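# Stack one keg centred upright on the other

## Task

Put one keg standing upright on top of the other keg, centred on it, so that it stays there by itself without any arm holding it; then open the gripper and move every arm away from the kegs.

## Robot and tools

Setup: six identical i2rt Big YAM arms, arm1 to arm6, each with six joints, a two-finger gripper and a wrist camera. A fixed room camera, cam_high, also watches the scene. Foot positions in the shared frame (metres) and the direction each foot faces (degrees, counter-clockwise from +x): arm1 (+0.42, +0.46, +0.76) facing -100; arm2 (+0.01, +0.47, +0.62) facing -81; arm3 (-0.44, +0.52, +0.66) facing -97; arm4 (-0.59, -0.23, +0.62) facing +57; arm5 (+0.02, -0.46, +0.71) facing +79; arm6 (+0.46, -0.52, +0.67) facing +105. Each hand reaches roughly 1.0 m out from its joint1 axis. Loose objects may get a brief shove now and then.

Frame: a single shared frame with its origin on the floor and +z upward. The hand point lies midway between the fingertips; the hand z axis runs along the fingers and the fingers open and close along hand y. With joints 1 and 6 at zero and the hand level and pointing ahead, the wrist camera sits above the hand looking toward the fingertips.

Joints, all absolute targets, radians except the gripper (tolerance for counting as reached in brackets): joint1_rad -2.879 to 2.879 (±0.045), turns the arm about its foot, positive is counter-clockwise seen from above, 0 points along the foot's facing; joint2_rad 0 to 3.141 (±0.14), shoulder, 0 has the upper arm pointing back about level, larger values raise it and bring it forward; joint3_rad 0 to 3.019 (±0.09), elbow, 0 folds the forearm onto the upper arm, larger opens it; joint4_rad -1.692 to 1.57 (±0.055), hand pitch, positive tips the fingers up; joint5_rad -1.57 to 1.57 (±0.03), hand yaw, positive to the arm's right; joint6_rad -2.094 to 2.094 (±0.035), hand roll, positive clockwise viewed from behind the hand; gripper_m 0 to 0.093 (±0.003), the fingertip gap in metres. Grip force peaks around 50 to 62 N per pad, lower on some units. Joints move at different speeds, so the hand can sweep a wide path between postures.

execute_actions: argument actions is a list holding one action or none. The action is an object keyed by arm name; each arm gets a joints object mapping joint names to absolute targets in the units above. Every arm named starts at once; they may finish at different moments. Only the keys listed are allowed; an unknown key or a value outside a range rejects the whole call and nothing moves. Joints or arms you omit can still be driving toward earlier targets. Optional cameras: a list of camera names (arm1_cam_wrist ... arm6_cam_wrist, cam_high, or all); omitted, null or ["all"] gives every camera, [] gives none. An empty actions list just reports state and images.

wait: seconds, 0 to 10. Commands nothing new; returns the same state and pictures as an empty action.

zoom_image: camera (one name) and region [x0, y0, x1, y1] in pixels of that camera's most recent full image, top-left origin, 672x504 images, region no larger than 504 by 504. Gives a more detailed crop.

finished_scene: scene, the number of the current scene. Irreversible; the result tells whether the goal was met. Only call it once the top keg stands centred on its own and all grippers are open and withdrawn.

Reading results: the pictures line lists camera names in the order the images come. joint_positions gives current angles; joint torques are raw drive outputs with per-arm offset, scale and noise, nonzero even with no load, so treat them as rough. joint_status tells how each commanded motion ended: off_target (stopped short, may still push), contact_stop or time_out (target dropped, holds where it stopped; a timed-out joint may keep a nearby target and keep pushing, listed under on_its_own), not_followed (a self/inter-arm collision check blocked the targets; the arm may retry them on later actions). on_its_own covers what the call did not command; its held at value is the target, not the position. To relieve a joint that is still pushing, command its reported position. A target very close to the current angle may produce no motion. A loaded joint that holds something up slowly sinks.

Motor heat: sustained load heats motors, even while you deliberate. A MOTOR HOT line appears from 85 °C; at 100 °C an OVER-TEMPERATURE FAULT drops that arm (joints and gripper) until it cools, and its joints report limit_stop_at_motor_heat; resend the target afterwards.

Avoid: squeezing two arms together (ends the run) and hard arm collisions; the blocking check may react late and ignores fingers, gripper housings and wrist cameras. Arms do not stop on contact and can push hard, so don't drive into the table or kegs. Don't drop, slam or let the kegs tip; lower the top keg gently, release, then lift away. If a call reports a stop, the remaining calls in that reply are skipped. The world keeps running while you think, with your last command held. Shorter robot motion is better.

Each tool is called after "Request:" by a JSON object that holds its "api" and its "payload", one argument or row to a line.

## Session

Request:
{"api": "execute_actions", "payload": {
  "actions": []
}}

Scene clock: 0.00 s.
Joint torques (N m, as the arm reports them, + toward a larger angle): no reading
arm1.joint_positions: joint1_rad=+0.356 joint2_rad=+0.559 joint3_rad=+1.366 joint4_rad=-1.345 joint5_rad=+0.091 joint6_rad=-0.411 gripper_m=+0.094
arm1.joint_status: not commanded
arm1.hand: x=+0.4489 y=+0.2415 z=+1.2926 quat_wxyz=(-0.271, -0.425, -0.762, +0.406) (m; scene frame)
arm2.joint_positions: joint1_rad=-0.267 joint2_rad=+0.618 joint3_rad=+1.471 joint4_rad=-1.477 joint5_rad=-0.141 joint6_rad=+0.293 gripper_m=+0.094
arm2.joint_status: not commanded
arm2.hand: x=+0.0117 y=+0.2677 z=+1.1691 quat_wxyz=(-0.390, -0.723, -0.516, +0.244) (m; scene frame)
arm3.joint_positions: joint1_rad=+0.165 joint2_rad=+0.618 joint3_rad=+1.464 joint4_rad=-1.231 joint5_rad=+0.201 joint6_rad=+0.487 gripper_m=+0.094
arm3.joint_status: not commanded
arm3.hand: x=-0.4660 y=+0.2910 z=+1.2616 quat_wxyz=(-0.441, -0.728, -0.390, +0.351) (m; scene frame)
arm4.joint_positions: joint1_rad=-0.416 joint2_rad=+0.547 joint3_rad=+1.331 joint4_rad=-1.403 joint5_rad=-0.039 joint6_rad=-0.504 gripper_m=+0.095
arm4.joint_status: not commanded
arm4.hand: x=-0.4206 y=-0.1098 z=+1.1327 quat_wxyz=(-0.455, +0.465, -0.759, -0.030) (m; scene frame)
arm5.joint_positions: joint1_rad=+0.286 joint2_rad=+0.617 joint3_rad=+1.450 joint4_rad=-1.174 joint5_rad=+0.244 joint6_rad=+0.094 gripper_m=+0.094
arm5.joint_status: not commanded
arm5.hand: x=+0.0303 y=-0.2196 z=+1.3139 quat_wxyz=(-0.444, +0.529, -0.619, -0.376) (m; scene frame)
arm6.joint_positions: joint1_rad=-0.117 joint2_rad=+0.543 joint3_rad=+1.341 joint4_rad=-1.526 joint5_rad=-0.193 joint6_rad=+0.499 gripper_m=+0.094
arm6.joint_status: not commanded
arm6.hand: x=+0.4006 y=-0.3479 z=+1.1692 quat_wxyz=(-0.103, +0.554, -0.720, -0.405) (m; scene frame)
pictures: arm1_cam_wrist, arm2_cam_wrist, arm3_cam_wrist, arm4_cam_wrist, arm5_cam_wrist, arm6_cam_wrist, cam_high
Images, in order (width x height): arm1_cam_wrist 672x504, arm2_cam_wrist 672x504, arm3_cam_wrist 672x504, arm4_cam_wrist 672x504, arm5_cam_wrist 672x504, arm6_cam_wrist 672x504, cam_high 672x504.

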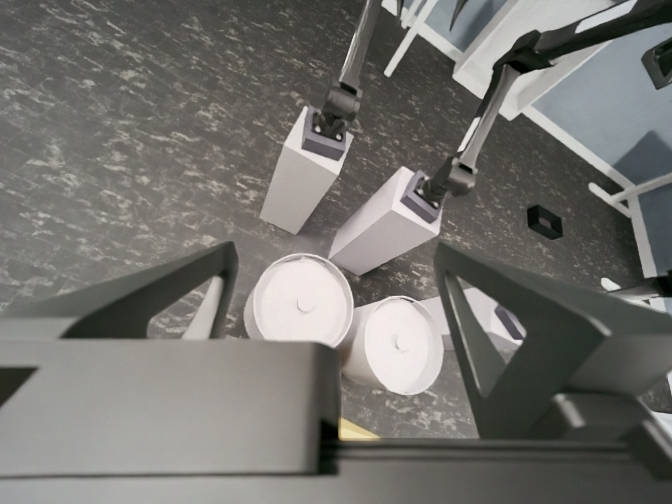

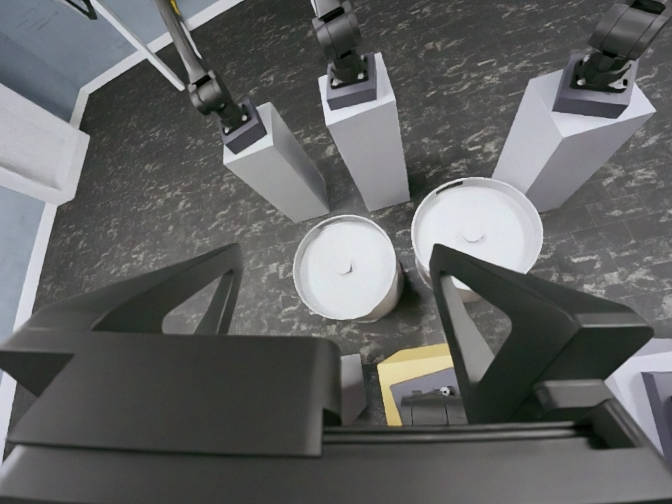

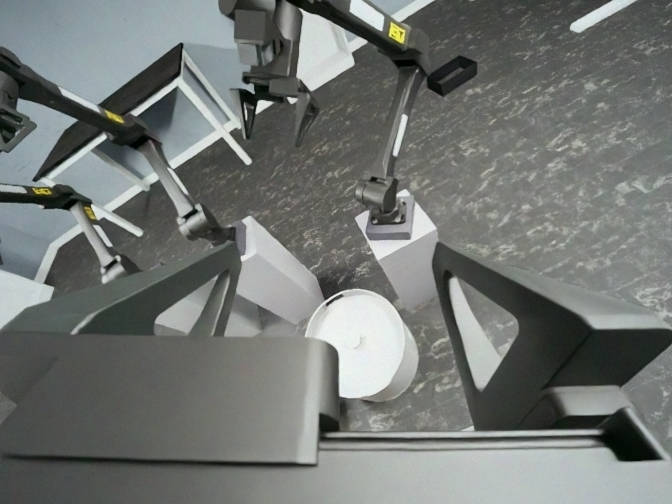

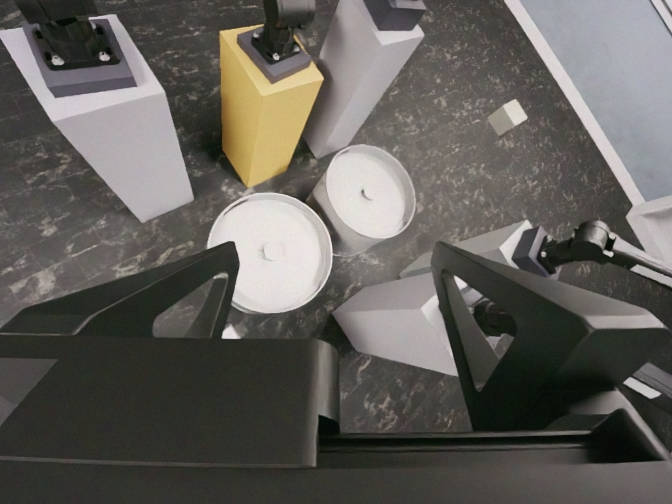

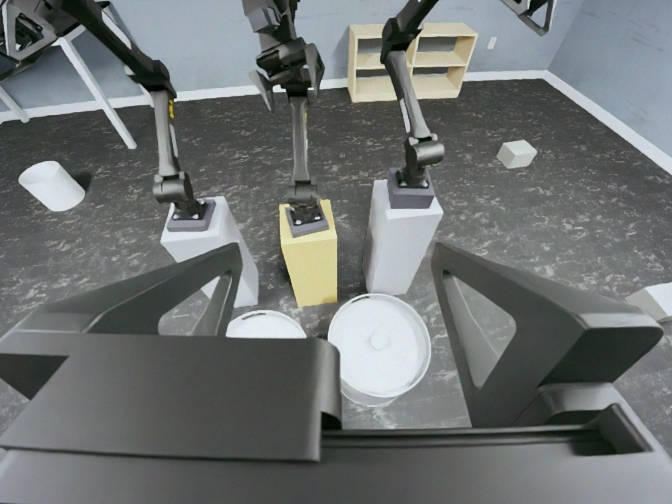

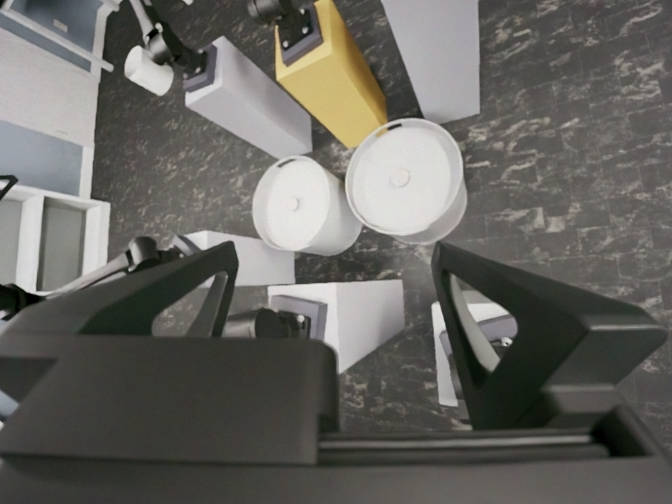

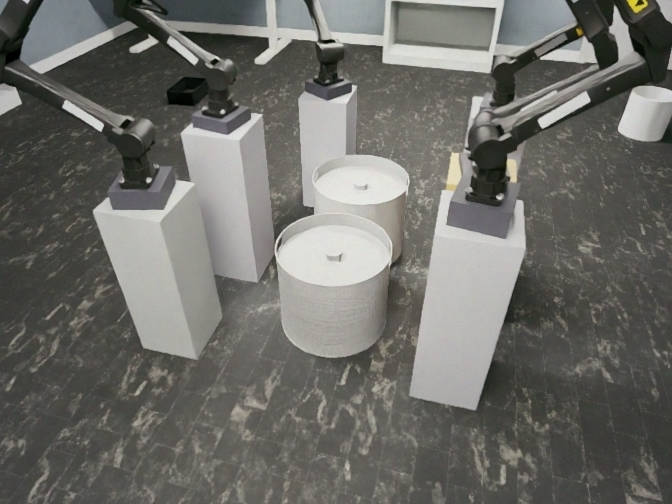

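Request:
{"api": "execute_actions", "payload": {
  "actions": [
    {"arm4":{"joints":{"joint4_rad":-0.4,"joint5_rad":0,"joint1_rad":1.5}},"arm1":{"joints":{"joint3_rad":0.5,"joint5_rad":0,"joint1_rad":1.2}},"arm6":{"joints":{"joint2_rad":1.4,"joint5_rad":0,"joint1_rad":-1.2}},"arm3":{"joints":{"joint1_rad":-1.3,"joint5_rad":0,"joint2_rad":0.3,"joint3_rad":0.3,"joint4_rad":0}},"arm2":{"joints":{"joint1_rad":-0.6,"joint2_rad":1.3,"joint3_rad":1.0,"joint4_rad":-1.27,"joint5_rad":0,"joint6_rad":0}},"arm5":{"joints":{"joint1_rad":-0.3,"joint2_rad":1.5,"joint3_rad":0.9,"joint4_rad":-0.97,"joint5_rad":0,"joint6_rad":0}}}
  ],
  "cameras": ["arm2_cam_wrist","arm5_cam_wrist","cam_high"]
}}

Request:
{"api": "zoom_image", "payload": {
  "camera": "cam_high",
  "region": [240,130,460,370]
}}

Scene clock: 21.70 s.
Joint torques (N m, as the arm reports them, + toward a larger angle): arm1=[-1.01  0.31 11.01  0.61 -0.08  0.05] | arm2=[  0.54 -10.79  10.1    0.63   0.05  -0.3 ] | arm3=[ 0.39 -0.52 11.81  2.63  0.01 -0.15] | arm4=[1.25 3.12 9.64 2.05 0.08 0.1 ] | arm5=[ 1.23 -7.98  8.79  0.41 -0.09 -0.06] | arm6=[ -0.8  -10.68  11.13   0.67   0.14   0.19]
arm1.joint_positions: joint1_rad=+1.191 joint2_rad=+0.564 joint3_rad=+0.496 joint4_rad=-1.343 joint5_rad=+0.001 joint6_rad=-0.411 gripper_m=+0.094
arm1.joint_status: all done
arm1.hand: x=+0.5561 y=+0.3756 z=+0.8763 quat_wxyz=(-0.066, -0.067, -0.995, +0.030) (m; scene frame)
arm2.joint_positions: joint1_rad=-0.599 joint2_rad=+1.310 joint3_rad=+0.974 joint4_rad=-1.278 joint5_rad=-0.001 joint6_rad=+0.014 gripper_m=+0.094
arm2.joint_status: all done
arm2.hand: x=-0.1358 y=+0.1635 z=+0.7615 quat_wxyz=(+0.011, -0.849, -0.528, -0.017) (m; scene frame)
arm3.joint_positions: joint1_rad=-1.288 joint2_rad=+0.311 joint3_rad=+0.288 joint4_rad=-0.020 joint5_rad=+0.000 joint6_rad=+0.487 gripper_m=+0.094
arm3.joint_status: all done
arm3.hand: x=-0.7459 y=+0.4739 z=+0.9529 quat_wxyz=(-0.220, -0.711, +0.121, +0.657) (m; scene frame)
arm4.joint_positions: joint1_rad=+1.491 joint2_rad=+0.547 joint3_rad=+1.331 joint4_rad=-0.420 joint5_rad=-0.001 joint6_rad=-0.504 gripper_m=+0.095
arm4.joint_status: all done
arm4.hand: x=-0.7729 y=-0.0793 z=+1.3633 quat_wxyz=(-0.451, +0.567, -0.048, -0.688) (m; scene frame)
arm5.joint_positions: joint1_rad=-0.304 joint2_rad=+1.488 joint3_rad=+0.866 joint4_rad=-0.970 joint5_rad=+0.002 joint6_rad=+0.009 gripper_m=+0.094
arm5.joint_status: all done
arm5.hand: x=+0.1906 y=-0.1395 z=+0.7535 quat_wxyz=(+0.004, +0.511, -0.859, +0.010) (m; scene frame)
arm6.joint_positions: joint1_rad=-1.203 joint2_rad=+1.402 joint3_rad=+1.341 joint4_rad=-1.526 joint5_rad=-0.002 joint6_rad=+0.499 gripper_m=+0.094
arm6.joint_status: all done
arm6.hand: x=+0.7835 y=-0.2816 z=+0.9194 quat_wxyz=(+0.007, +0.069, -0.998, +0.002) (m; scene frame)
pictures: arm2_cam_wrist, arm5_cam_wrist, cam_high
Images, in order (width x height): arm2_cam_wrist 672x504, arm5_cam_wrist 672x504, cam_high 672x504.

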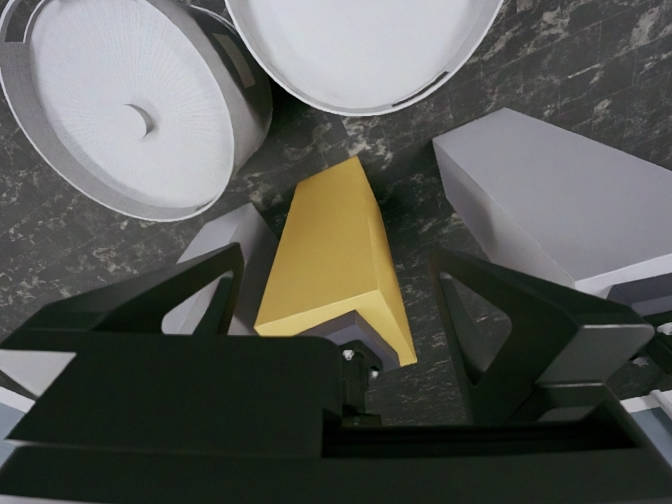

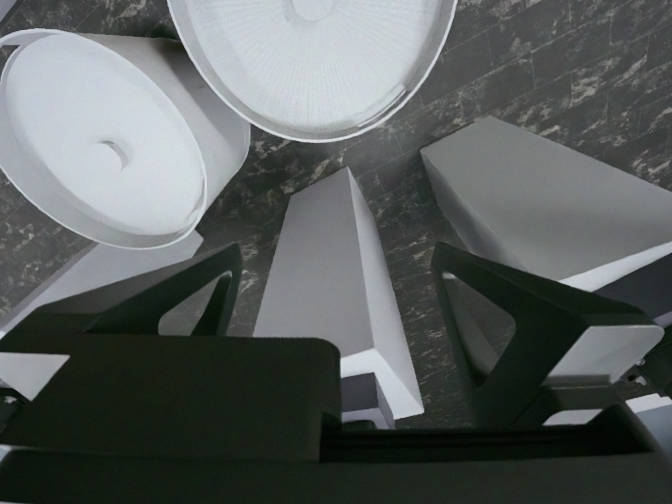

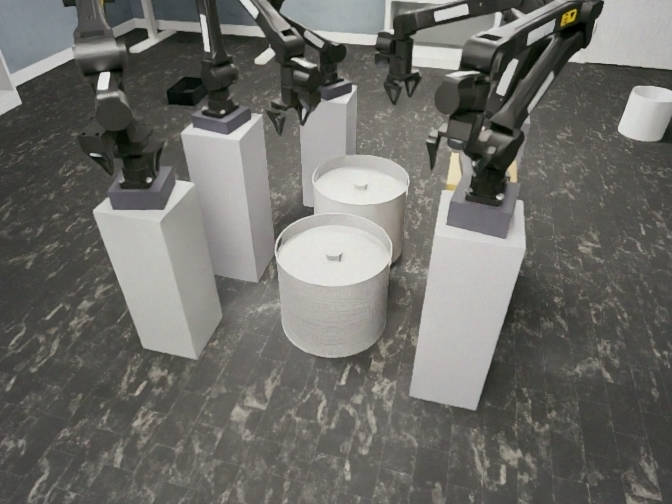

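Region (240, 130, 460, 370) of cam_high's 672x504 image, scaled by 2.100, with more detail than that image has; it fills the left 462 columns of this view, and the rest is white.

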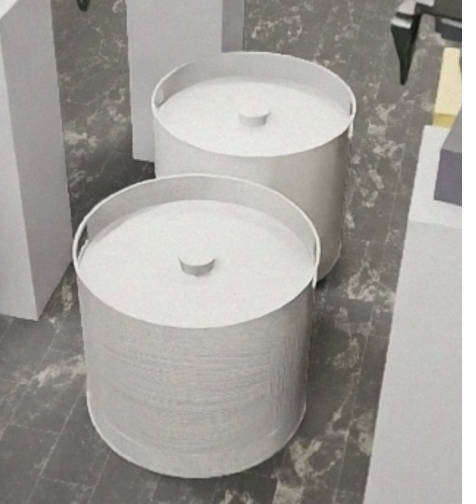

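Request:
{"api": "execute_actions", "payload": {
  "actions": [
    {"arm1":{"joints":{"joint2_rad":1.3,"joint3_rad":1.1,"joint1_rad":1.9}},"arm6":{"joints":{"joint1_rad":-1.9}},"arm4":{"joints":{"joint1_rad":2.1,"joint2_rad":1.3}},"arm3":{"joints":{"joint2_rad":1.3,"joint3_rad":1.1}},"arm2":{"joints":{"joint1_rad":0.386,"joint2_rad":1.853,"joint3_rad":0.7,"joint4_rad":-0.4,"joint6_rad":1.76}},"arm5":{"joints":{"joint1_rad":-0.62,"joint2_rad":2.196,"joint3_rad":0.93,"joint4_rad":-0.287,"joint6_rad":0.41}}}
  ],
  "cameras": ["arm2_cam_wrist","arm5_cam_wrist","cam_high"]
}}

Scene clock: 73.63 s.
Joint torques (N m, as the arm reports them, + toward a larger angle): arm1=[-1.39 -9.18 13.95  0.13 -0.1   0.04] | arm2=[  1.27 -13.05   3.97   1.06   0.11  -0.02] | arm3=[ -0.5  -11.6   15.65   2.27   0.    -0.11] | arm4=[ 0.54 -8.85 12.41  1.83  0.01  0.09] | arm5=[  2.04 -13.19   3.23   0.88  -0.02   0.09] | arm6=[ -0.89 -10.25  11.12   0.66   0.11   0.19]
arm1.joint_positions: joint1_rad=+1.898 joint2_rad=+1.304 joint3_rad=+1.054 joint4_rad=-1.341 joint5_rad=+0.001 joint6_rad=-0.411 gripper_m=+0.094
arm1.joint_status: all done
arm1.hand: x=+0.7694 y=+0.5136 z=+0.9280 quat_wxyz=(+0.012, +0.283, -0.959, -0.009) (m; scene frame)
arm2.joint_positions: joint1_rad=+0.387 joint2_rad=+1.853 joint3_rad=+0.694 joint4_rad=-0.415 joint5_rad=+0.000 joint6_rad=+1.745 gripper_m=+0.094
arm2.joint_status: all done
arm2.hand: x=+0.1874 y=+0.1743 z=+0.4982 quat_wxyz=(+0.001, -0.983, -0.183, +0.001) (m; scene frame)
arm3.joint_positions: joint1_rad=-1.288 joint2_rad=+1.310 joint3_rad=+1.044 joint4_rad=-0.007 joint5_rad=+0.000 joint6_rad=+0.487 gripper_m=+0.094
arm3.joint_status: all done
arm3.hand: x=-1.0281 y=+0.4302 z=+1.0086 quat_wxyz=(-0.192, -0.785, +0.133, +0.574) (m; scene frame)
arm4.joint_positions: joint1_rad=+2.105 joint2_rad=+1.312 joint3_rad=+1.330 joint4_rad=-0.407 joint5_rad=+0.000 joint6_rad=-0.504 gripper_m=+0.095
arm4.joint_status: all done
arm4.hand: x=-1.1885 y=-0.1967 z=+1.0496 quat_wxyz=(-0.149, +0.809, +0.185, -0.538) (m; scene frame)
arm5.joint_positions: joint1_rad=-0.631 joint2_rad=+2.205 joint3_rad=+0.918 joint4_rad=-0.298 joint5_rad=+0.001 joint6_rad=+0.401 gripper_m=+0.094
arm5.joint_status: all done
arm5.hand: x=+0.3175 y=-0.1840 z=+0.4927 quat_wxyz=(+0.000, +0.176, -0.984, +0.007) (m; scene frame)
arm6.joint_positions: joint1_rad=-1.902 joint2_rad=+1.402 joint3_rad=+1.341 joint4_rad=-1.526 joint5_rad=-0.001 joint6_rad=+0.499 gripper_m=+0.094
arm6.joint_status: all done
arm6.hand: x=+0.8615 y=-0.5459 z=+0.9186 quat_wxyz=(+0.008, -0.277, -0.961, +0.000) (m; scene frame)
pictures: arm2_cam_wrist, arm5_cam_wrist, cam_high
Images, in order (width x height): arm2_cam_wrist 672x504, arm5_cam_wrist 672x504, cam_high 672x504.

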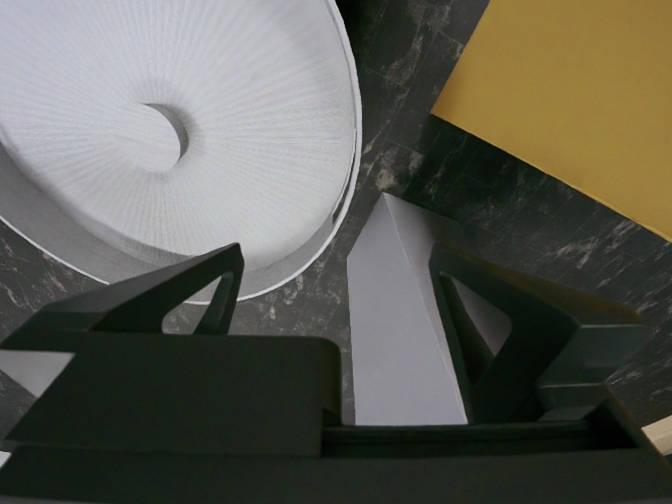

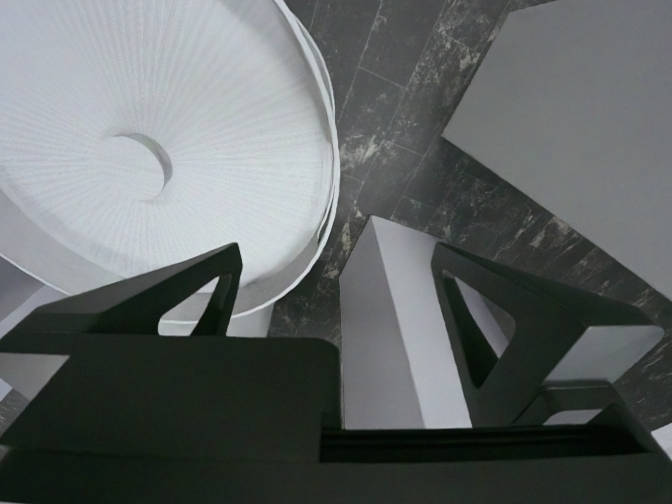

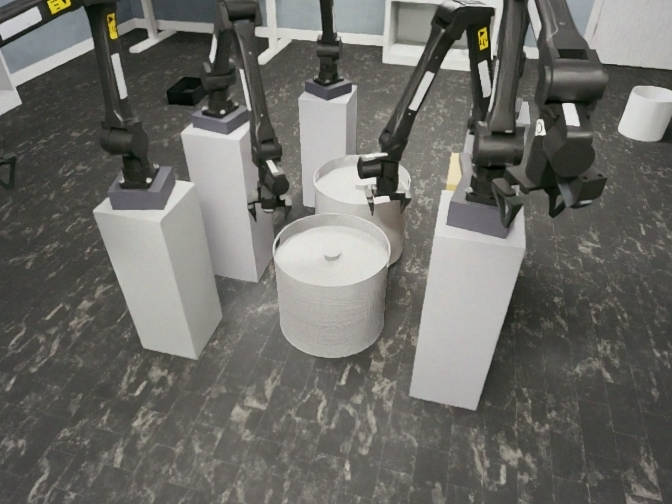

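Request:
{"api": "execute_actions", "payload": {
  "actions": [
    {"arm2":{"joints":{"joint1_rad":0.35,"joint2_rad":2.212,"joint3_rad":0.7,"joint4_rad":-0.045}},"arm5":{"joints":{"joint1_rad":-0.605,"joint2_rad":2.495,"joint3_rad":1.005,"joint4_rad":-0.055}}}
  ],
  "cameras": ["arm2_cam_wrist","arm5_cam_wrist","cam_high"]
}}

Scene clock: 86.70 s.
Joint torques (N m, as the arm reports them, + toward a larger angle): arm1=[-1.38 -9.25 13.95  0.12 -0.09  0.04] | arm2=[  0.95 -14.86   0.85   1.24   0.06  -0.02] | arm3=[ -0.32 -11.4   15.63   2.2    0.05  -0.18] | arm4=[ 0.56 -9.36 12.39  1.82  0.01  0.09] | arm5=[  1.7  -13.98   1.22   0.84  -0.01   0.09] | arm6=[ -0.91 -10.25  11.12   0.67   0.11   0.19]
arm1.joint_positions: joint1_rad=+1.898 joint2_rad=+1.304 joint3_rad=+1.054 joint4_rad=-1.341 joint5_rad=+0.001 joint6_rad=-0.411 gripper_m=+0.094
arm1.joint_status: not commanded
arm1.hand: x=+0.7694 y=+0.5136 z=+0.9280 quat_wxyz=(+0.012, +0.283, -0.959, -0.009) (m; scene frame)
arm2.joint_positions: joint1_rad=+0.355 joint2_rad=+2.222 joint3_rad=+0.695 joint4_rad=-0.060 joint5_rad=+0.000 joint6_rad=+1.746 gripper_m=+0.094
arm2.joint_status: all done
arm2.hand: x=+0.1648 y=+0.1919 z=+0.3817 quat_wxyz=(+0.007, -0.986, -0.167, +0.004) (m; scene frame)
arm3.joint_positions: joint1_rad=-1.288 joint2_rad=+1.310 joint3_rad=+1.044 joint4_rad=-0.007 joint5_rad=+0.000 joint6_rad=+0.487 gripper_m=+0.094
arm3.joint_status: not commanded
arm3.hand: x=-1.0281 y=+0.4302 z=+1.0086 quat_wxyz=(-0.192, -0.785, +0.133, +0.574) (m; scene frame)
arm4.joint_positions: joint1_rad=+2.105 joint2_rad=+1.312 joint3_rad=+1.330 joint4_rad=-0.407 joint5_rad=+0.000 joint6_rad=-0.504 gripper_m=+0.095
arm4.joint_status: not commanded
arm4.hand: x=-1.1885 y=-0.1967 z=+1.0496 quat_wxyz=(-0.149, +0.809, +0.185, -0.538) (m; scene frame)
arm5.joint_positions: joint1_rad=-0.614 joint2_rad=+2.512 joint3_rad=+0.998 joint4_rad=-0.065 joint5_rad=+0.001 joint6_rad=+0.402 gripper_m=+0.094
arm5.joint_status: all done
arm5.hand: x=+0.3021 y=-0.1911 z=+0.3810 quat_wxyz=(-0.003, +0.184, -0.983, +0.005) (m; scene frame)
arm6.joint_positions: joint1_rad=-1.902 joint2_rad=+1.402 joint3_rad=+1.341 joint4_rad=-1.526 joint5_rad=-0.001 joint6_rad=+0.499 gripper_m=+0.094
arm6.joint_status: not commanded
arm6.hand: x=+0.8615 y=-0.5459 z=+0.9186 quat_wxyz=(+0.008, -0.277, -0.961, +0.000) (m; scene frame)
pictures: arm2_cam_wrist, arm5_cam_wrist, cam_high
Images, in order (width x height): arm2_cam_wrist 672x504, arm5_cam_wrist 672x504, cam_high 672x504.

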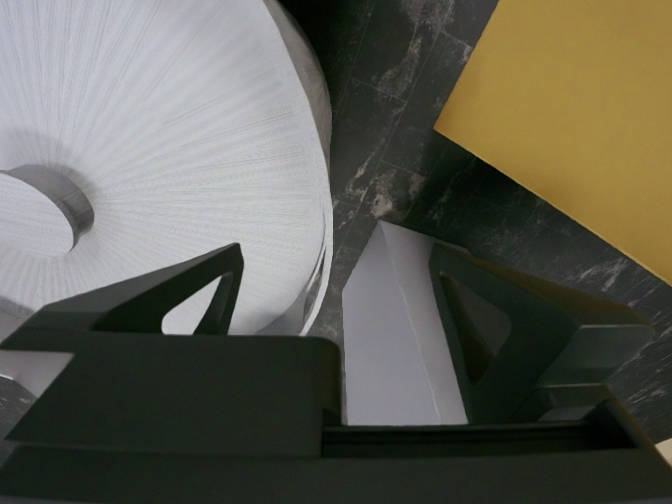

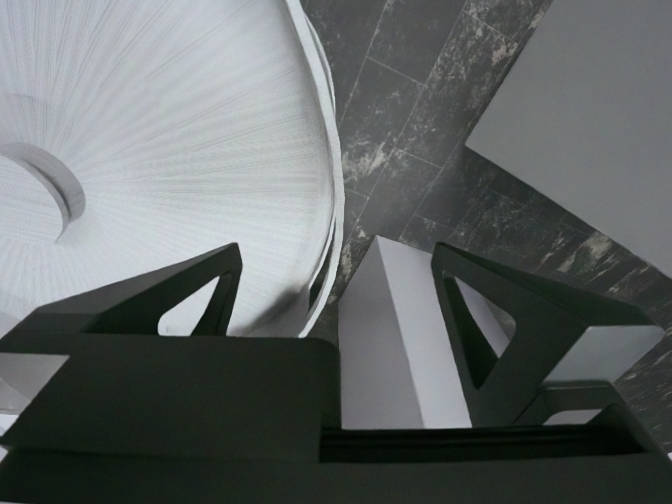

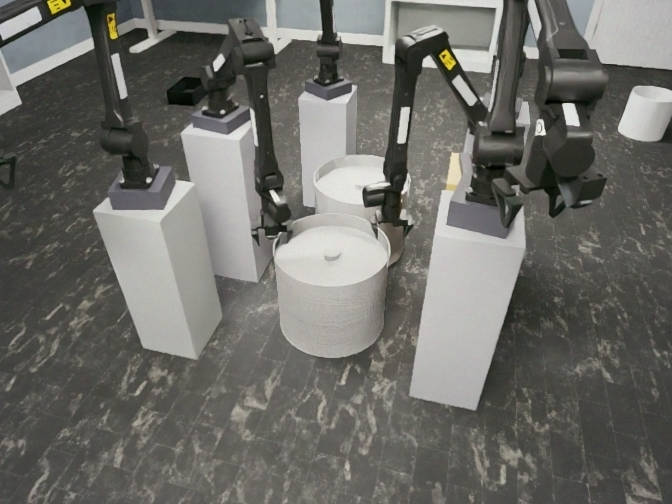

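Request:
{"api": "execute_actions", "payload": {
  "actions": [
    {"arm2":{"joints":{"joint1_rad":0.365,"joint2_rad":2.39,"joint3_rad":0.778,"joint4_rad":0.07}},"arm5":{"joints":{"joint1_rad":-0.622,"joint2_rad":2.647,"joint3_rad":1.1,"joint4_rad":0.007}}}
  ],
  "cameras": []
}}

Request:
{"api": "execute_actions", "payload": {
  "actions": [
    {"arm2":{"joints":{"gripper_m":0}},"arm5":{"joints":{"gripper_m":0}}}
  ],
  "cameras": ["arm2_cam_wrist","arm5_cam_wrist","cam_high"]
}}

Request:
{"api": "execute_actions", "payload": {
  "actions": [
    {"arm2":{"joints":{"joint2_rad":2.2,"joint3_rad":0.705,"joint4_rad":-0.055}},"arm5":{"joints":{"joint2_rad":2.49,"joint3_rad":1.0,"joint4_rad":-0.065}}}
  ],
  "cameras": ["arm2_cam_wrist","arm5_cam_wrist","cam_high"]
}}

Scene clock: 100.00 s.
Joint torques (N m, as the arm reports them, + toward a larger angle): arm1=[-1.42 -9.23 13.94  0.13 -0.09  0.04] | arm2=[  1.91 -16.3    0.21   0.96   0.04   0.04] | arm3=[ -0.55 -12.03  15.47   2.14   0.02  -0.15] | arm4=[ 0.41 -9.32 12.36  1.86  0.02  0.1 ] | arm5=[  0.38 -13.6    0.7    0.6   -0.02   0.09] | arm6=[ -0.92 -10.25  11.12   0.67   0.11   0.19]
arm1.joint_positions: joint1_rad=+1.898 joint2_rad=+1.304 joint3_rad=+1.054 joint4_rad=-1.341 joint5_rad=+0.001 joint6_rad=-0.411 gripper_m=+0.094
arm1.joint_status: not commanded
arm1.hand: x=+0.7694 y=+0.5136 z=+0.9280 quat_wxyz=(+0.012, +0.283, -0.959, -0.009) (m; scene frame)
arm2.joint_positions: joint1_rad=+0.355 joint2_rad=+2.399 joint3_rad=+0.776 joint4_rad=+0.057 joint5_rad=+0.000 joint6_rad=+1.746 gripper_m=+0.094
arm2.joint_status: all done
arm2.hand: x=+0.1697 y=+0.1828 z=+0.3279 quat_wxyz=(-0.004, -0.986, -0.167, +0.000) (m; scene frame)
arm3.joint_positions: joint1_rad=-1.288 joint2_rad=+1.310 joint3_rad=+1.044 joint4_rad=-0.007 joint5_rad=+0.000 joint6_rad=+0.487 gripper_m=+0.094
arm3.joint_status: not commanded
arm3.hand: x=-1.0281 y=+0.4302 z=+1.0086 quat_wxyz=(-0.192, -0.785, +0.133, +0.574) (m; scene frame)
arm4.joint_positions: joint1_rad=+2.105 joint2_rad=+1.312 joint3_rad=+1.330 joint4_rad=-0.407 joint5_rad=+0.000 joint6_rad=-0.504 gripper_m=+0.095
arm4.joint_status: not commanded
arm4.hand: x=-1.1885 y=-0.1967 z=+1.0496 quat_wxyz=(-0.149, +0.809, +0.185, -0.538) (m; scene frame)
arm5.joint_positions: joint1_rad=-0.614 joint2_rad=+2.647 joint3_rad=+1.096 joint4_rad=+0.004 joint5_rad=+0.001 joint6_rad=+0.402 gripper_m=+0.094
arm5.joint_status: all done
arm5.hand: x=+0.3126 y=-0.1815 z=+0.3328 quat_wxyz=(-0.016, +0.184, -0.983, -0.004) (m; scene frame)
arm6.joint_positions: joint1_rad=-1.902 joint2_rad=+1.402 joint3_rad=+1.341 joint4_rad=-1.526 joint5_rad=-0.001 joint6_rad=+0.499 gripper_m=+0.094
arm6.joint_status: not commanded
arm6.hand: x=+0.8615 y=-0.5459 z=+0.9186 quat_wxyz=(+0.008, -0.277, -0.961, +0.000) (m; scene frame)
pictures: none
No camera images: the call's "cameras" was empty. Leave "cameras" out to get every camera's image.

Scene clock: 100.77 s.
Joint torques (N m, as the arm reports them, + toward a larger angle): arm1=[-1.4  -9.2  13.93  0.14 -0.1   0.03] | arm2=[  1.65 -15.56   0.46   0.96   0.12   0.04] | arm3=[ -0.31 -12.16  15.51   2.22   0.03  -0.13] | arm4=[ 0.46 -9.34 12.33  1.87  0.01  0.09] | arm5=[  1.55 -13.82   0.9    0.64  -0.15   0.16] | arm6=[ -0.92 -10.23  11.12   0.67   0.11   0.19]
arm1.joint_positions: joint1_rad=+1.898 joint2_rad=+1.304 joint3_rad=+1.054 joint4_rad=-1.341 joint5_rad=+0.001 joint6_rad=-0.411 gripper_m=+0.094
arm1.joint_status: not commanded
arm1.hand: x=+0.7694 y=+0.5136 z=+0.9280 quat_wxyz=(+0.012, +0.283, -0.959, -0.009) (m; scene frame)
arm2.joint_positions: joint1_rad=+0.356 joint2_rad=+2.400 joint3_rad=+0.768 joint4_rad=+0.057 joint5_rad=-0.001 joint6_rad=+1.748 gripper_m=+0.002
arm2.joint_status: all done
arm2.hand: x=+0.1673 y=+0.1881 z=+0.3277 quat_wxyz=(+0.001, -0.986, -0.167, +0.001) (m; scene frame)
arm3.joint_positions: joint1_rad=-1.288 joint2_rad=+1.310 joint3_rad=+1.044 joint4_rad=-0.007 joint5_rad=+0.000 joint6_rad=+0.487 gripper_m=+0.094
arm3.joint_status: not commanded
arm3.hand: x=-1.0281 y=+0.4302 z=+1.0086 quat_wxyz=(-0.192, -0.785, +0.133, +0.574) (m; scene frame)
arm4.joint_positions: joint1_rad=+2.105 joint2_rad=+1.312 joint3_rad=+1.330 joint4_rad=-0.407 joint5_rad=+0.000 joint6_rad=-0.504 gripper_m=+0.095
arm4.joint_status: not commanded
arm4.hand: x=-1.1885 y=-0.1967 z=+1.0496 quat_wxyz=(-0.149, +0.809, +0.185, -0.538) (m; scene frame)
arm5.joint_positions: joint1_rad=-0.628 joint2_rad=+2.647 joint3_rad=+1.093 joint4_rad=+0.003 joint5_rad=+0.004 joint6_rad=+0.394 gripper_m=+0.002
arm5.joint_status: all done
arm5.hand: x=+0.3148 y=-0.1876 z=+0.3326 quat_wxyz=(-0.015, +0.181, -0.983, -0.001) (m; scene frame)
arm6.joint_positions: joint1_rad=-1.902 joint2_rad=+1.402 joint3_rad=+1.341 joint4_rad=-1.526 joint5_rad=-0.001 joint6_rad=+0.499 gripper_m=+0.094
arm6.joint_status: not commanded
arm6.hand: x=+0.8615 y=-0.5459 z=+0.9186 quat_wxyz=(+0.008, -0.277, -0.961, +0.000) (m; scene frame)
pictures: arm2_cam_wrist, arm5_cam_wrist, cam_high
Images, in order (width x height): arm2_cam_wrist 672x504, arm5_cam_wrist 672x504, cam_high 672x504.

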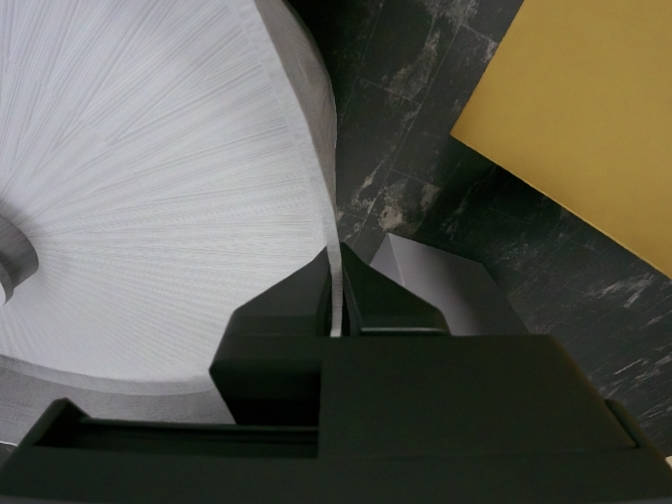

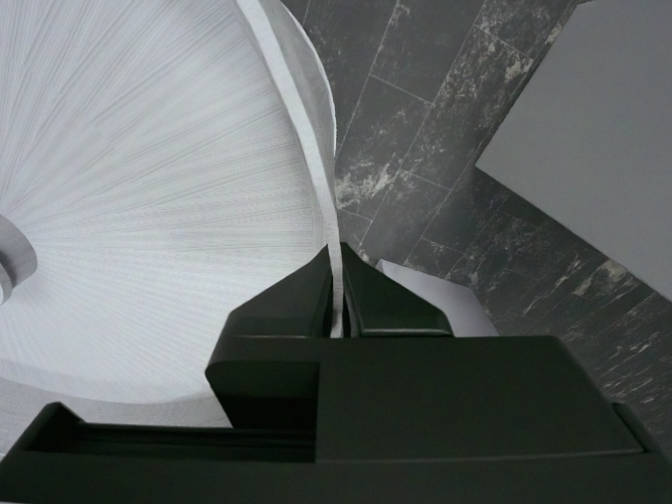

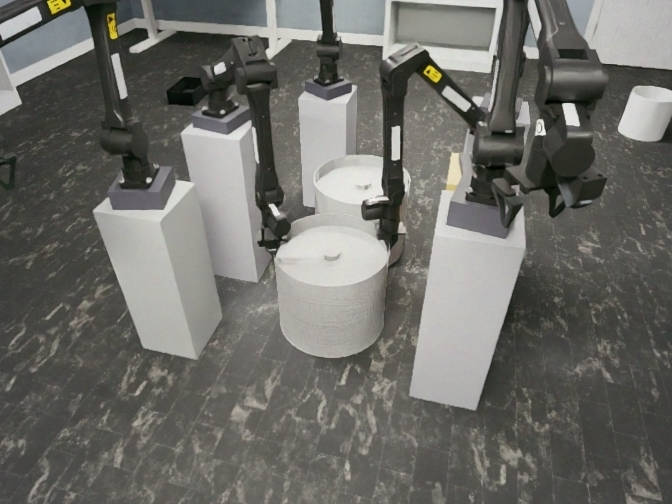

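Scene clock: 102.80 s.
Joint torques (N m, as the arm reports them, + toward a larger angle): arm1=[-1.41 -9.24 13.95  0.12 -0.1   0.03] | arm2=[  1.91 -32.68  -4.75  -1.82  -0.44  -0.38] | arm3=[ -0.23 -12.05  15.55   2.13   0.    -0.11] | arm4=[ 0.28 -9.39 12.4   1.85  0.02  0.09] | arm5=[  0.54 -22.7   -3.96  -2.08   0.67  -0.19] | arm6=[ -0.9  -10.23  11.12   0.67   0.11   0.19]
arm1.joint_positions: joint1_rad=+1.898 joint2_rad=+1.304 joint3_rad=+1.054 joint4_rad=-1.341 joint5_rad=+0.001 joint6_rad=-0.411 gripper_m=+0.094
arm1.joint_status: not commanded
arm1.hand: x=+0.7694 y=+0.5136 z=+0.9280 quat_wxyz=(+0.012, +0.283, -0.959, -0.009) (m; scene frame)
arm2.joint_positions: joint1_rad=+0.356 joint2_rad=+2.369 joint3_rad=+0.766 joint4_rad=+0.004 joint5_rad=+0.013 joint6_rad=+1.778 gripper_m=+0.002
arm2.joint_status: joint2_rad time_out (moved -0.031 of -0.200); joint4_rad time_out (moved -0.053 of -0.112); the others done
arm2.on_its_own: joint2_rad reads +2.369 and still pushes toward +2.200 since a time_out; joint4_rad reads +0.004 and still pushes toward -0.055 since a time_out
arm2.hand: x=+0.1646 y=+0.1880 z=+0.3374 quat_wxyz=(+0.010, -0.988, -0.151, +0.012) (m; scene frame)
arm3.joint_positions: joint1_rad=-1.288 joint2_rad=+1.310 joint3_rad=+1.044 joint4_rad=-0.007 joint5_rad=+0.000 joint6_rad=+0.487 gripper_m=+0.094
arm3.joint_status: not commanded
arm3.hand: x=-1.0281 y=+0.4302 z=+1.0086 quat_wxyz=(-0.192, -0.785, +0.133, +0.574) (m; scene frame)
arm4.joint_positions: joint1_rad=+2.105 joint2_rad=+1.312 joint3_rad=+1.330 joint4_rad=-0.407 joint5_rad=+0.000 joint6_rad=-0.504 gripper_m=+0.095
arm4.joint_status: not commanded
arm4.hand: x=-1.1885 y=-0.1967 z=+1.0496 quat_wxyz=(-0.149, +0.809, +0.185, -0.538) (m; scene frame)
arm5.joint_positions: joint1_rad=-0.618 joint2_rad=+2.640 joint3_rad=+1.063 joint4_rad=-0.007 joint5_rad=-0.016 joint6_rad=+0.434 gripper_m=+0.002
arm5.joint_status: joint2_rad time_out (moved -0.007 of -0.157); joint4_rad time_out (moved -0.010 of -0.068); the others done
arm5.on_its_own: joint2_rad reads +2.640 and still pushes toward +2.490 since a time_out; joint4_rad reads -0.007 and still pushes toward -0.065 since a time_out
arm5.hand: x=+0.2970 y=-0.1946 z=+0.3350 quat_wxyz=(+0.004, +0.166, -0.986, -0.001) (m; scene frame)
arm6.joint_positions: joint1_rad=-1.902 joint2_rad=+1.402 joint3_rad=+1.341 joint4_rad=-1.526 joint5_rad=-0.001 joint6_rad=+0.499 gripper_m=+0.094
arm6.joint_status: not commanded
arm6.hand: x=+0.8615 y=-0.5459 z=+0.9186 quat_wxyz=(+0.008, -0.277, -0.961, +0.000) (m; scene frame)
pictures: arm2_cam_wrist, arm5_cam_wrist, cam_high
Images, in order (width x height): arm2_cam_wrist 672x504, arm5_cam_wrist 672x504, cam_high 672x504.

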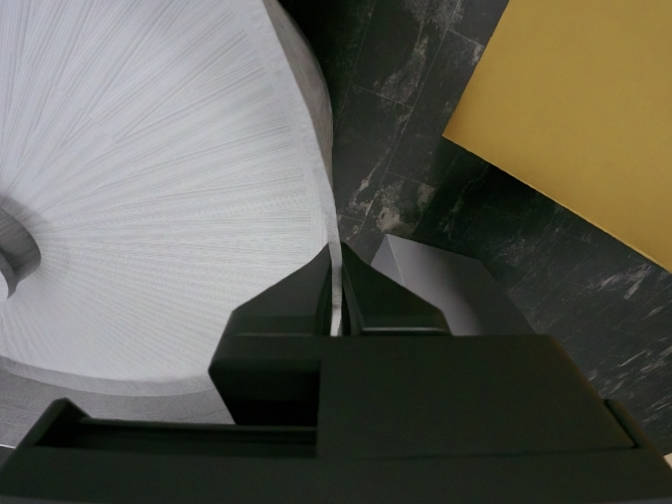

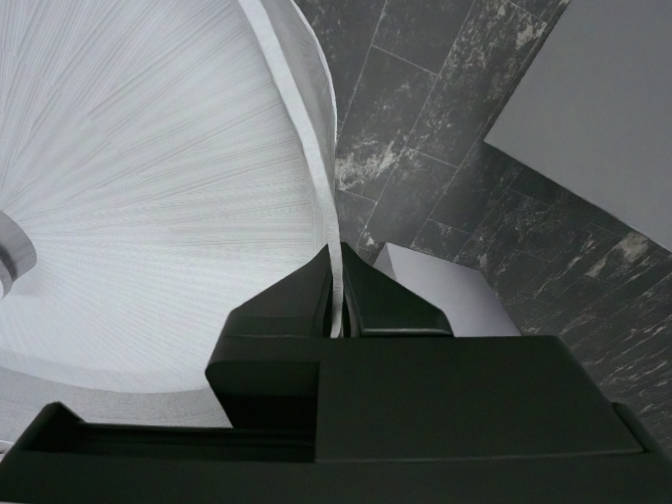

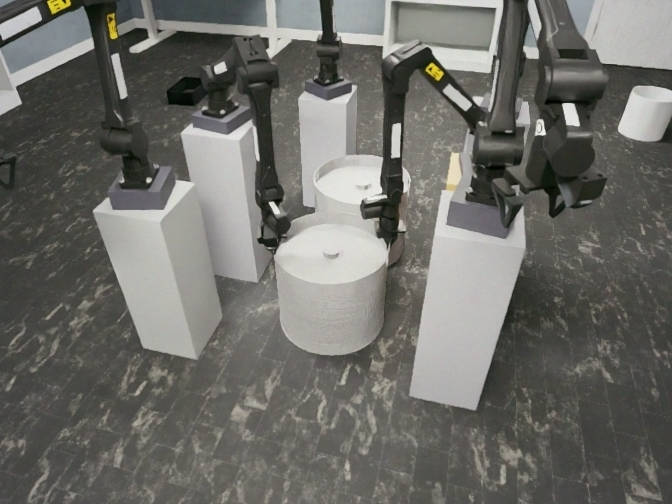

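Heavy. Relax.

Request:
{"api": "execute_actions", "payload": {
  "actions": [
    {"arm2":{"joints":{"joint2_rad":2.39,"joint3_rad":0.77,"joint4_rad":0.06}},"arm5":{"joints":{"joint1_rad":-0.635,"joint2_rad":2.65,"joint3_rad":1.09,"joint4_rad":0.0}}}
  ],
  "cameras": []
}}

Scene clock: 108.13 s.
Joint torques (N m, as the arm reports them, + toward a larger angle): arm1=[-1.41 -9.22 13.95  0.13 -0.1   0.04] | arm2=[  1.23 -14.09   0.36   1.42  -0.34  -0.32] | arm3=[ -0.64 -12.08  15.73   2.21   0.02  -0.1 ] | arm4=[ 0.44 -9.29 12.33  1.83  0.02  0.1 ] | arm5=[ -0.52 -12.85   1.62   0.63   0.9   -0.19] | arm6=[ -0.9  -10.25  11.12   0.66   0.11   0.19]
arm1.joint_positions: joint1_rad=+1.898 joint2_rad=+1.304 joint3_rad=+1.054 joint4_rad=-1.341 joint5_rad=+0.001 joint6_rad=-0.411 gripper_m=+0.094
arm1.joint_status: not commanded
arm1.hand: x=+0.7694 y=+0.5136 z=+0.9280 quat_wxyz=(+0.012, +0.283, -0.959, -0.009) (m; scene frame)
arm2.joint_positions: joint1_rad=+0.356 joint2_rad=+2.383 joint3_rad=+0.762 joint4_rad=+0.033 joint5_rad=+0.011 joint6_rad=+1.778 gripper_m=+0.002
arm2.joint_status: all done
arm2.hand: x=+0.1644 y=+0.1891 z=+0.3331 quat_wxyz=(+0.005, -0.988, -0.151, +0.009) (m; scene frame)
arm3.joint_positions: joint1_rad=-1.288 joint2_rad=+1.310 joint3_rad=+1.044 joint4_rad=-0.007 joint5_rad=+0.000 joint6_rad=+0.487 gripper_m=+0.094
arm3.joint_status: not commanded
arm3.hand: x=-1.0281 y=+0.4302 z=+1.0086 quat_wxyz=(-0.192, -0.785, +0.133, +0.574) (m; scene frame)
arm4.joint_positions: joint1_rad=+2.105 joint2_rad=+1.312 joint3_rad=+1.330 joint4_rad=-0.407 joint5_rad=+0.000 joint6_rad=-0.504 gripper_m=+0.095
arm4.joint_status: not commanded
arm4.hand: x=-1.1885 y=-0.1967 z=+1.0496 quat_wxyz=(-0.149, +0.809, +0.185, -0.538) (m; scene frame)
arm5.joint_positions: joint1_rad=-0.618 joint2_rad=+2.644 joint3_rad=+1.068 joint4_rad=-0.005 joint5_rad=-0.022 joint6_rad=+0.434 gripper_m=+0.002
arm5.joint_status: all done
arm5.hand: x=+0.2976 y=-0.1926 z=+0.3333 quat_wxyz=(+0.004, +0.166, -0.986, -0.004) (m; scene frame)
arm6.joint_positions: joint1_rad=-1.902 joint2_rad=+1.402 joint3_rad=+1.341 joint4_rad=-1.526 joint5_rad=-0.001 joint6_rad=+0.499 gripper_m=+0.094
arm6.joint_status: not commanded
arm6.hand: x=+0.8615 y=-0.5459 z=+0.9186 quat_wxyz=(+0.008, -0.277, -0.961, +0.000) (m; scene frame)
pictures: none
No camera images: the call's "cameras" was empty. Leave "cameras" out to get every camera's image.

Request:
{"api": "execute_actions", "payload": {
  "actions": [
    {"arm1":{"joints":{"joint1_rad":0.18,"joint6_rad":-0.344}},"arm4":{"joints":{"joint1_rad":-0.76,"joint4_rad":-1.5,"joint6_rad":-1.674,"gripper_m":0.07}},"arm3":{"joints":{"joint1_rad":-2}}}
  ],
  "cameras": []
}}

Request:
{"api": "execute_actions", "payload": {
  "actions": [
    {"arm1":{"joints":{"joint2_rad":2.55,"joint3_rad":1.03,"joint4_rad":-0.03}},"arm4":{"joints":{"joint2_rad":2.49,"joint3_rad":1.77,"joint4_rad":-0.816}}}
  ],
  "cameras": ["arm1_cam_wrist","arm4_cam_wrist","cam_high"]
}}

Scene clock: 132.90 s.
Joint torques (N m, as the arm reports them, + toward a larger angle): arm1=[-1.88 -9.39 13.23  0.13 -0.05  0.17] | arm2=[  1.99 -14.46   0.58   1.37  -0.32  -0.31] | arm3=[  0.47 -12.35  15.55   2.29  -0.01  -0.15] | arm4=[ 0.41 -7.95 11.04  0.01 -0.08 -0.12] | arm5=[ -0.52 -13.08   1.66   0.6    0.89  -0.18] | arm6=[ -0.91 -10.26  11.12   0.67   0.11   0.19]
arm1.joint_positions: joint1_rad=+0.182 joint2_rad=+1.304 joint3_rad=+1.062 joint4_rad=-1.341 joint5_rad=+0.000 joint6_rad=-0.356 gripper_m=+0.094
arm1.joint_status: all done
arm1.hand: x=+0.4268 y=+0.1023 z=+0.9281 quat_wxyz=(+0.011, -0.564, -0.826, -0.008) (m; scene frame)
arm2.joint_positions: joint1_rad=+0.356 joint2_rad=+2.383 joint3_rad=+0.762 joint4_rad=+0.033 joint5_rad=+0.011 joint6_rad=+1.778 gripper_m=+0.002
arm2.joint_status: not commanded
arm2.hand: x=+0.1644 y=+0.1891 z=+0.3331 quat_wxyz=(+0.005, -0.988, -0.151, +0.009) (m; scene frame)
arm3.joint_positions: joint1_rad=-1.998 joint2_rad=+1.310 joint3_rad=+1.044 joint4_rad=-0.007 joint5_rad=+0.000 joint6_rad=+0.487 gripper_m=+0.094
arm3.joint_status: all done
arm3.hand: x=-0.9454 y=+0.8356 z=+1.0069 quat_wxyz=(+0.019, -0.691, +0.398, +0.604) (m; scene frame)
arm4.joint_positions: joint1_rad=-0.760 joint2_rad=+1.312 joint3_rad=+1.330 joint4_rad=-1.491 joint5_rad=+0.001 joint6_rad=-1.658 gripper_m=+0.070
arm4.joint_status: all done
arm4.hand: x=-0.2032 y=-0.1387 z=+0.8960 quat_wxyz=(-0.033, +0.809, -0.587, +0.034) (m; scene frame)
arm5.joint_positions: joint1_rad=-0.618 joint2_rad=+2.644 joint3_rad=+1.068 joint4_rad=-0.005 joint5_rad=-0.022 joint6_rad=+0.434 gripper_m=+0.002
arm5.joint_status: not commanded
arm5.hand: x=+0.2976 y=-0.1926 z=+0.3333 quat_wxyz=(+0.004, +0.166, -0.986, -0.004) (m; scene frame)
arm6.joint_positions: joint1_rad=-1.902 joint2_rad=+1.402 joint3_rad=+1.341 joint4_rad=-1.526 joint5_rad=-0.001 joint6_rad=+0.499 gripper_m=+0.094
arm6.joint_status: not commanded
arm6.hand: x=+0.8615 y=-0.5459 z=+0.9186 quat_wxyz=(+0.008, -0.277, -0.961, +0.000) (m; scene frame)
pictures: none
No camera images: the call's "cameras" was empty. Leave "cameras" out to get every camera's image.

Scene clock: 134.80 s.
Joint torques (N m, as the arm reports them, + toward a larger angle): arm1=[ -1.92 -15.27   0.59   0.67  -0.05   0.17] | arm2=[  1.81 -14.26   0.4    1.38  -0.36  -0.35] | arm3=[  0.63 -11.98  15.52   2.21   0.06  -0.13] | arm4=[  0.49 -19.27   8.49   0.39  -0.07  -0.1 ] | arm5=[ -0.47 -12.76   1.69   0.61   0.88  -0.19] | arm6=[ -0.92 -10.24  11.12   0.66   0.11   0.19]
arm1.joint_positions: joint1_rad=+0.182 joint2_rad=+2.548 joint3_rad=+1.026 joint4_rad=-0.039 joint5_rad=+0.000 joint6_rad=-0.356 gripper_m=+0.094
arm1.joint_status: all done
arm1.hand: x=+0.4230 y=+0.0705 z=+0.4096 quat_wxyz=(+0.005, -0.564, -0.826, +0.000) (m; scene frame)
arm2.joint_positions: joint1_rad=+0.356 joint2_rad=+2.383 joint3_rad=+0.762 joint4_rad=+0.033 joint5_rad=+0.011 joint6_rad=+1.778 gripper_m=+0.002
arm2.joint_status: not commanded
arm2.hand: x=+0.1644 y=+0.1891 z=+0.3331 quat_wxyz=(+0.005, -0.988, -0.151, +0.009) (m; scene frame)
arm3.joint_positions: joint1_rad=-1.998 joint2_rad=+1.310 joint3_rad=+1.044 joint4_rad=-0.007 joint5_rad=+0.000 joint6_rad=+0.487 gripper_m=+0.094
arm3.joint_status: not commanded
arm3.hand: x=-0.9454 y=+0.8356 z=+1.0069 quat_wxyz=(+0.019, -0.691, +0.398, +0.604) (m; scene frame)
arm4.joint_positions: joint1_rad=-0.760 joint2_rad=+2.511 joint3_rad=+1.742 joint4_rad=-0.825 joint5_rad=+0.001 joint6_rad=-1.660 gripper_m=+0.070
arm4.joint_status: all done
arm4.hand: x=+0.0297 y=-0.0887 z=+0.4063 quat_wxyz=(+0.013, +0.810, -0.587, -0.006) (m; scene frame)
arm5.joint_positions: joint1_rad=-0.618 joint2_rad=+2.644 joint3_rad=+1.068 joint4_rad=-0.005 joint5_rad=-0.022 joint6_rad=+0.434 gripper_m=+0.002
arm5.joint_status: not commanded
arm5.hand: x=+0.2976 y=-0.1926 z=+0.3333 quat_wxyz=(+0.004, +0.166, -0.986, -0.004) (m; scene frame)
arm6.joint_positions: joint1_rad=-1.902 joint2_rad=+1.402 joint3_rad=+1.341 joint4_rad=-1.526 joint5_rad=-0.001 joint6_rad=+0.499 gripper_m=+0.094
arm6.joint_status: not commanded
arm6.hand: x=+0.8615 y=-0.5459 z=+0.9186 quat_wxyz=(+0.008, -0.277, -0.961, +0.000) (m; scene frame)
pictures: arm1_cam_wrist, arm4_cam_wrist, cam_high
Images, in order (width x height): arm1_cam_wrist 672x504, arm4_cam_wrist 672x504, cam_high 672x504.

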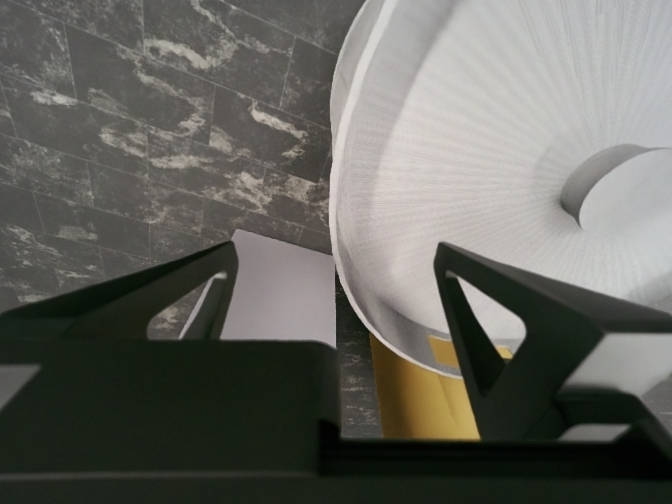

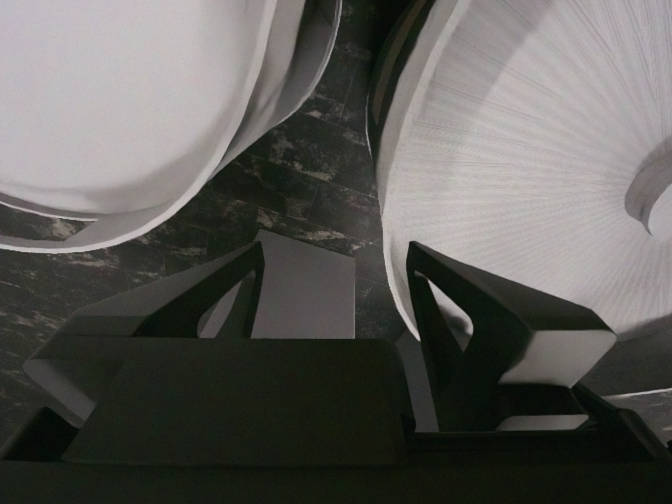

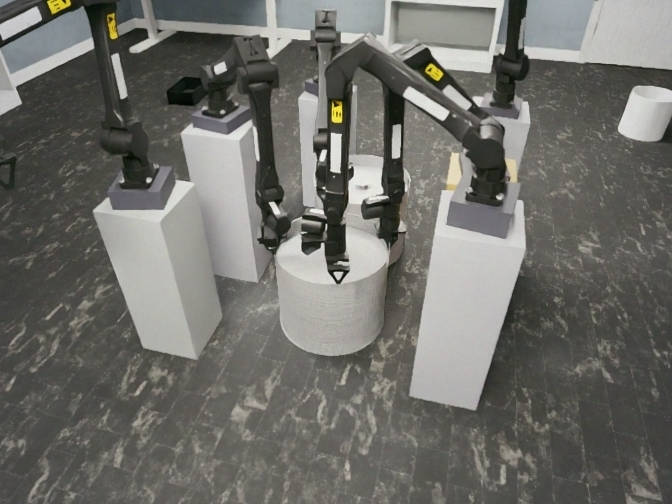

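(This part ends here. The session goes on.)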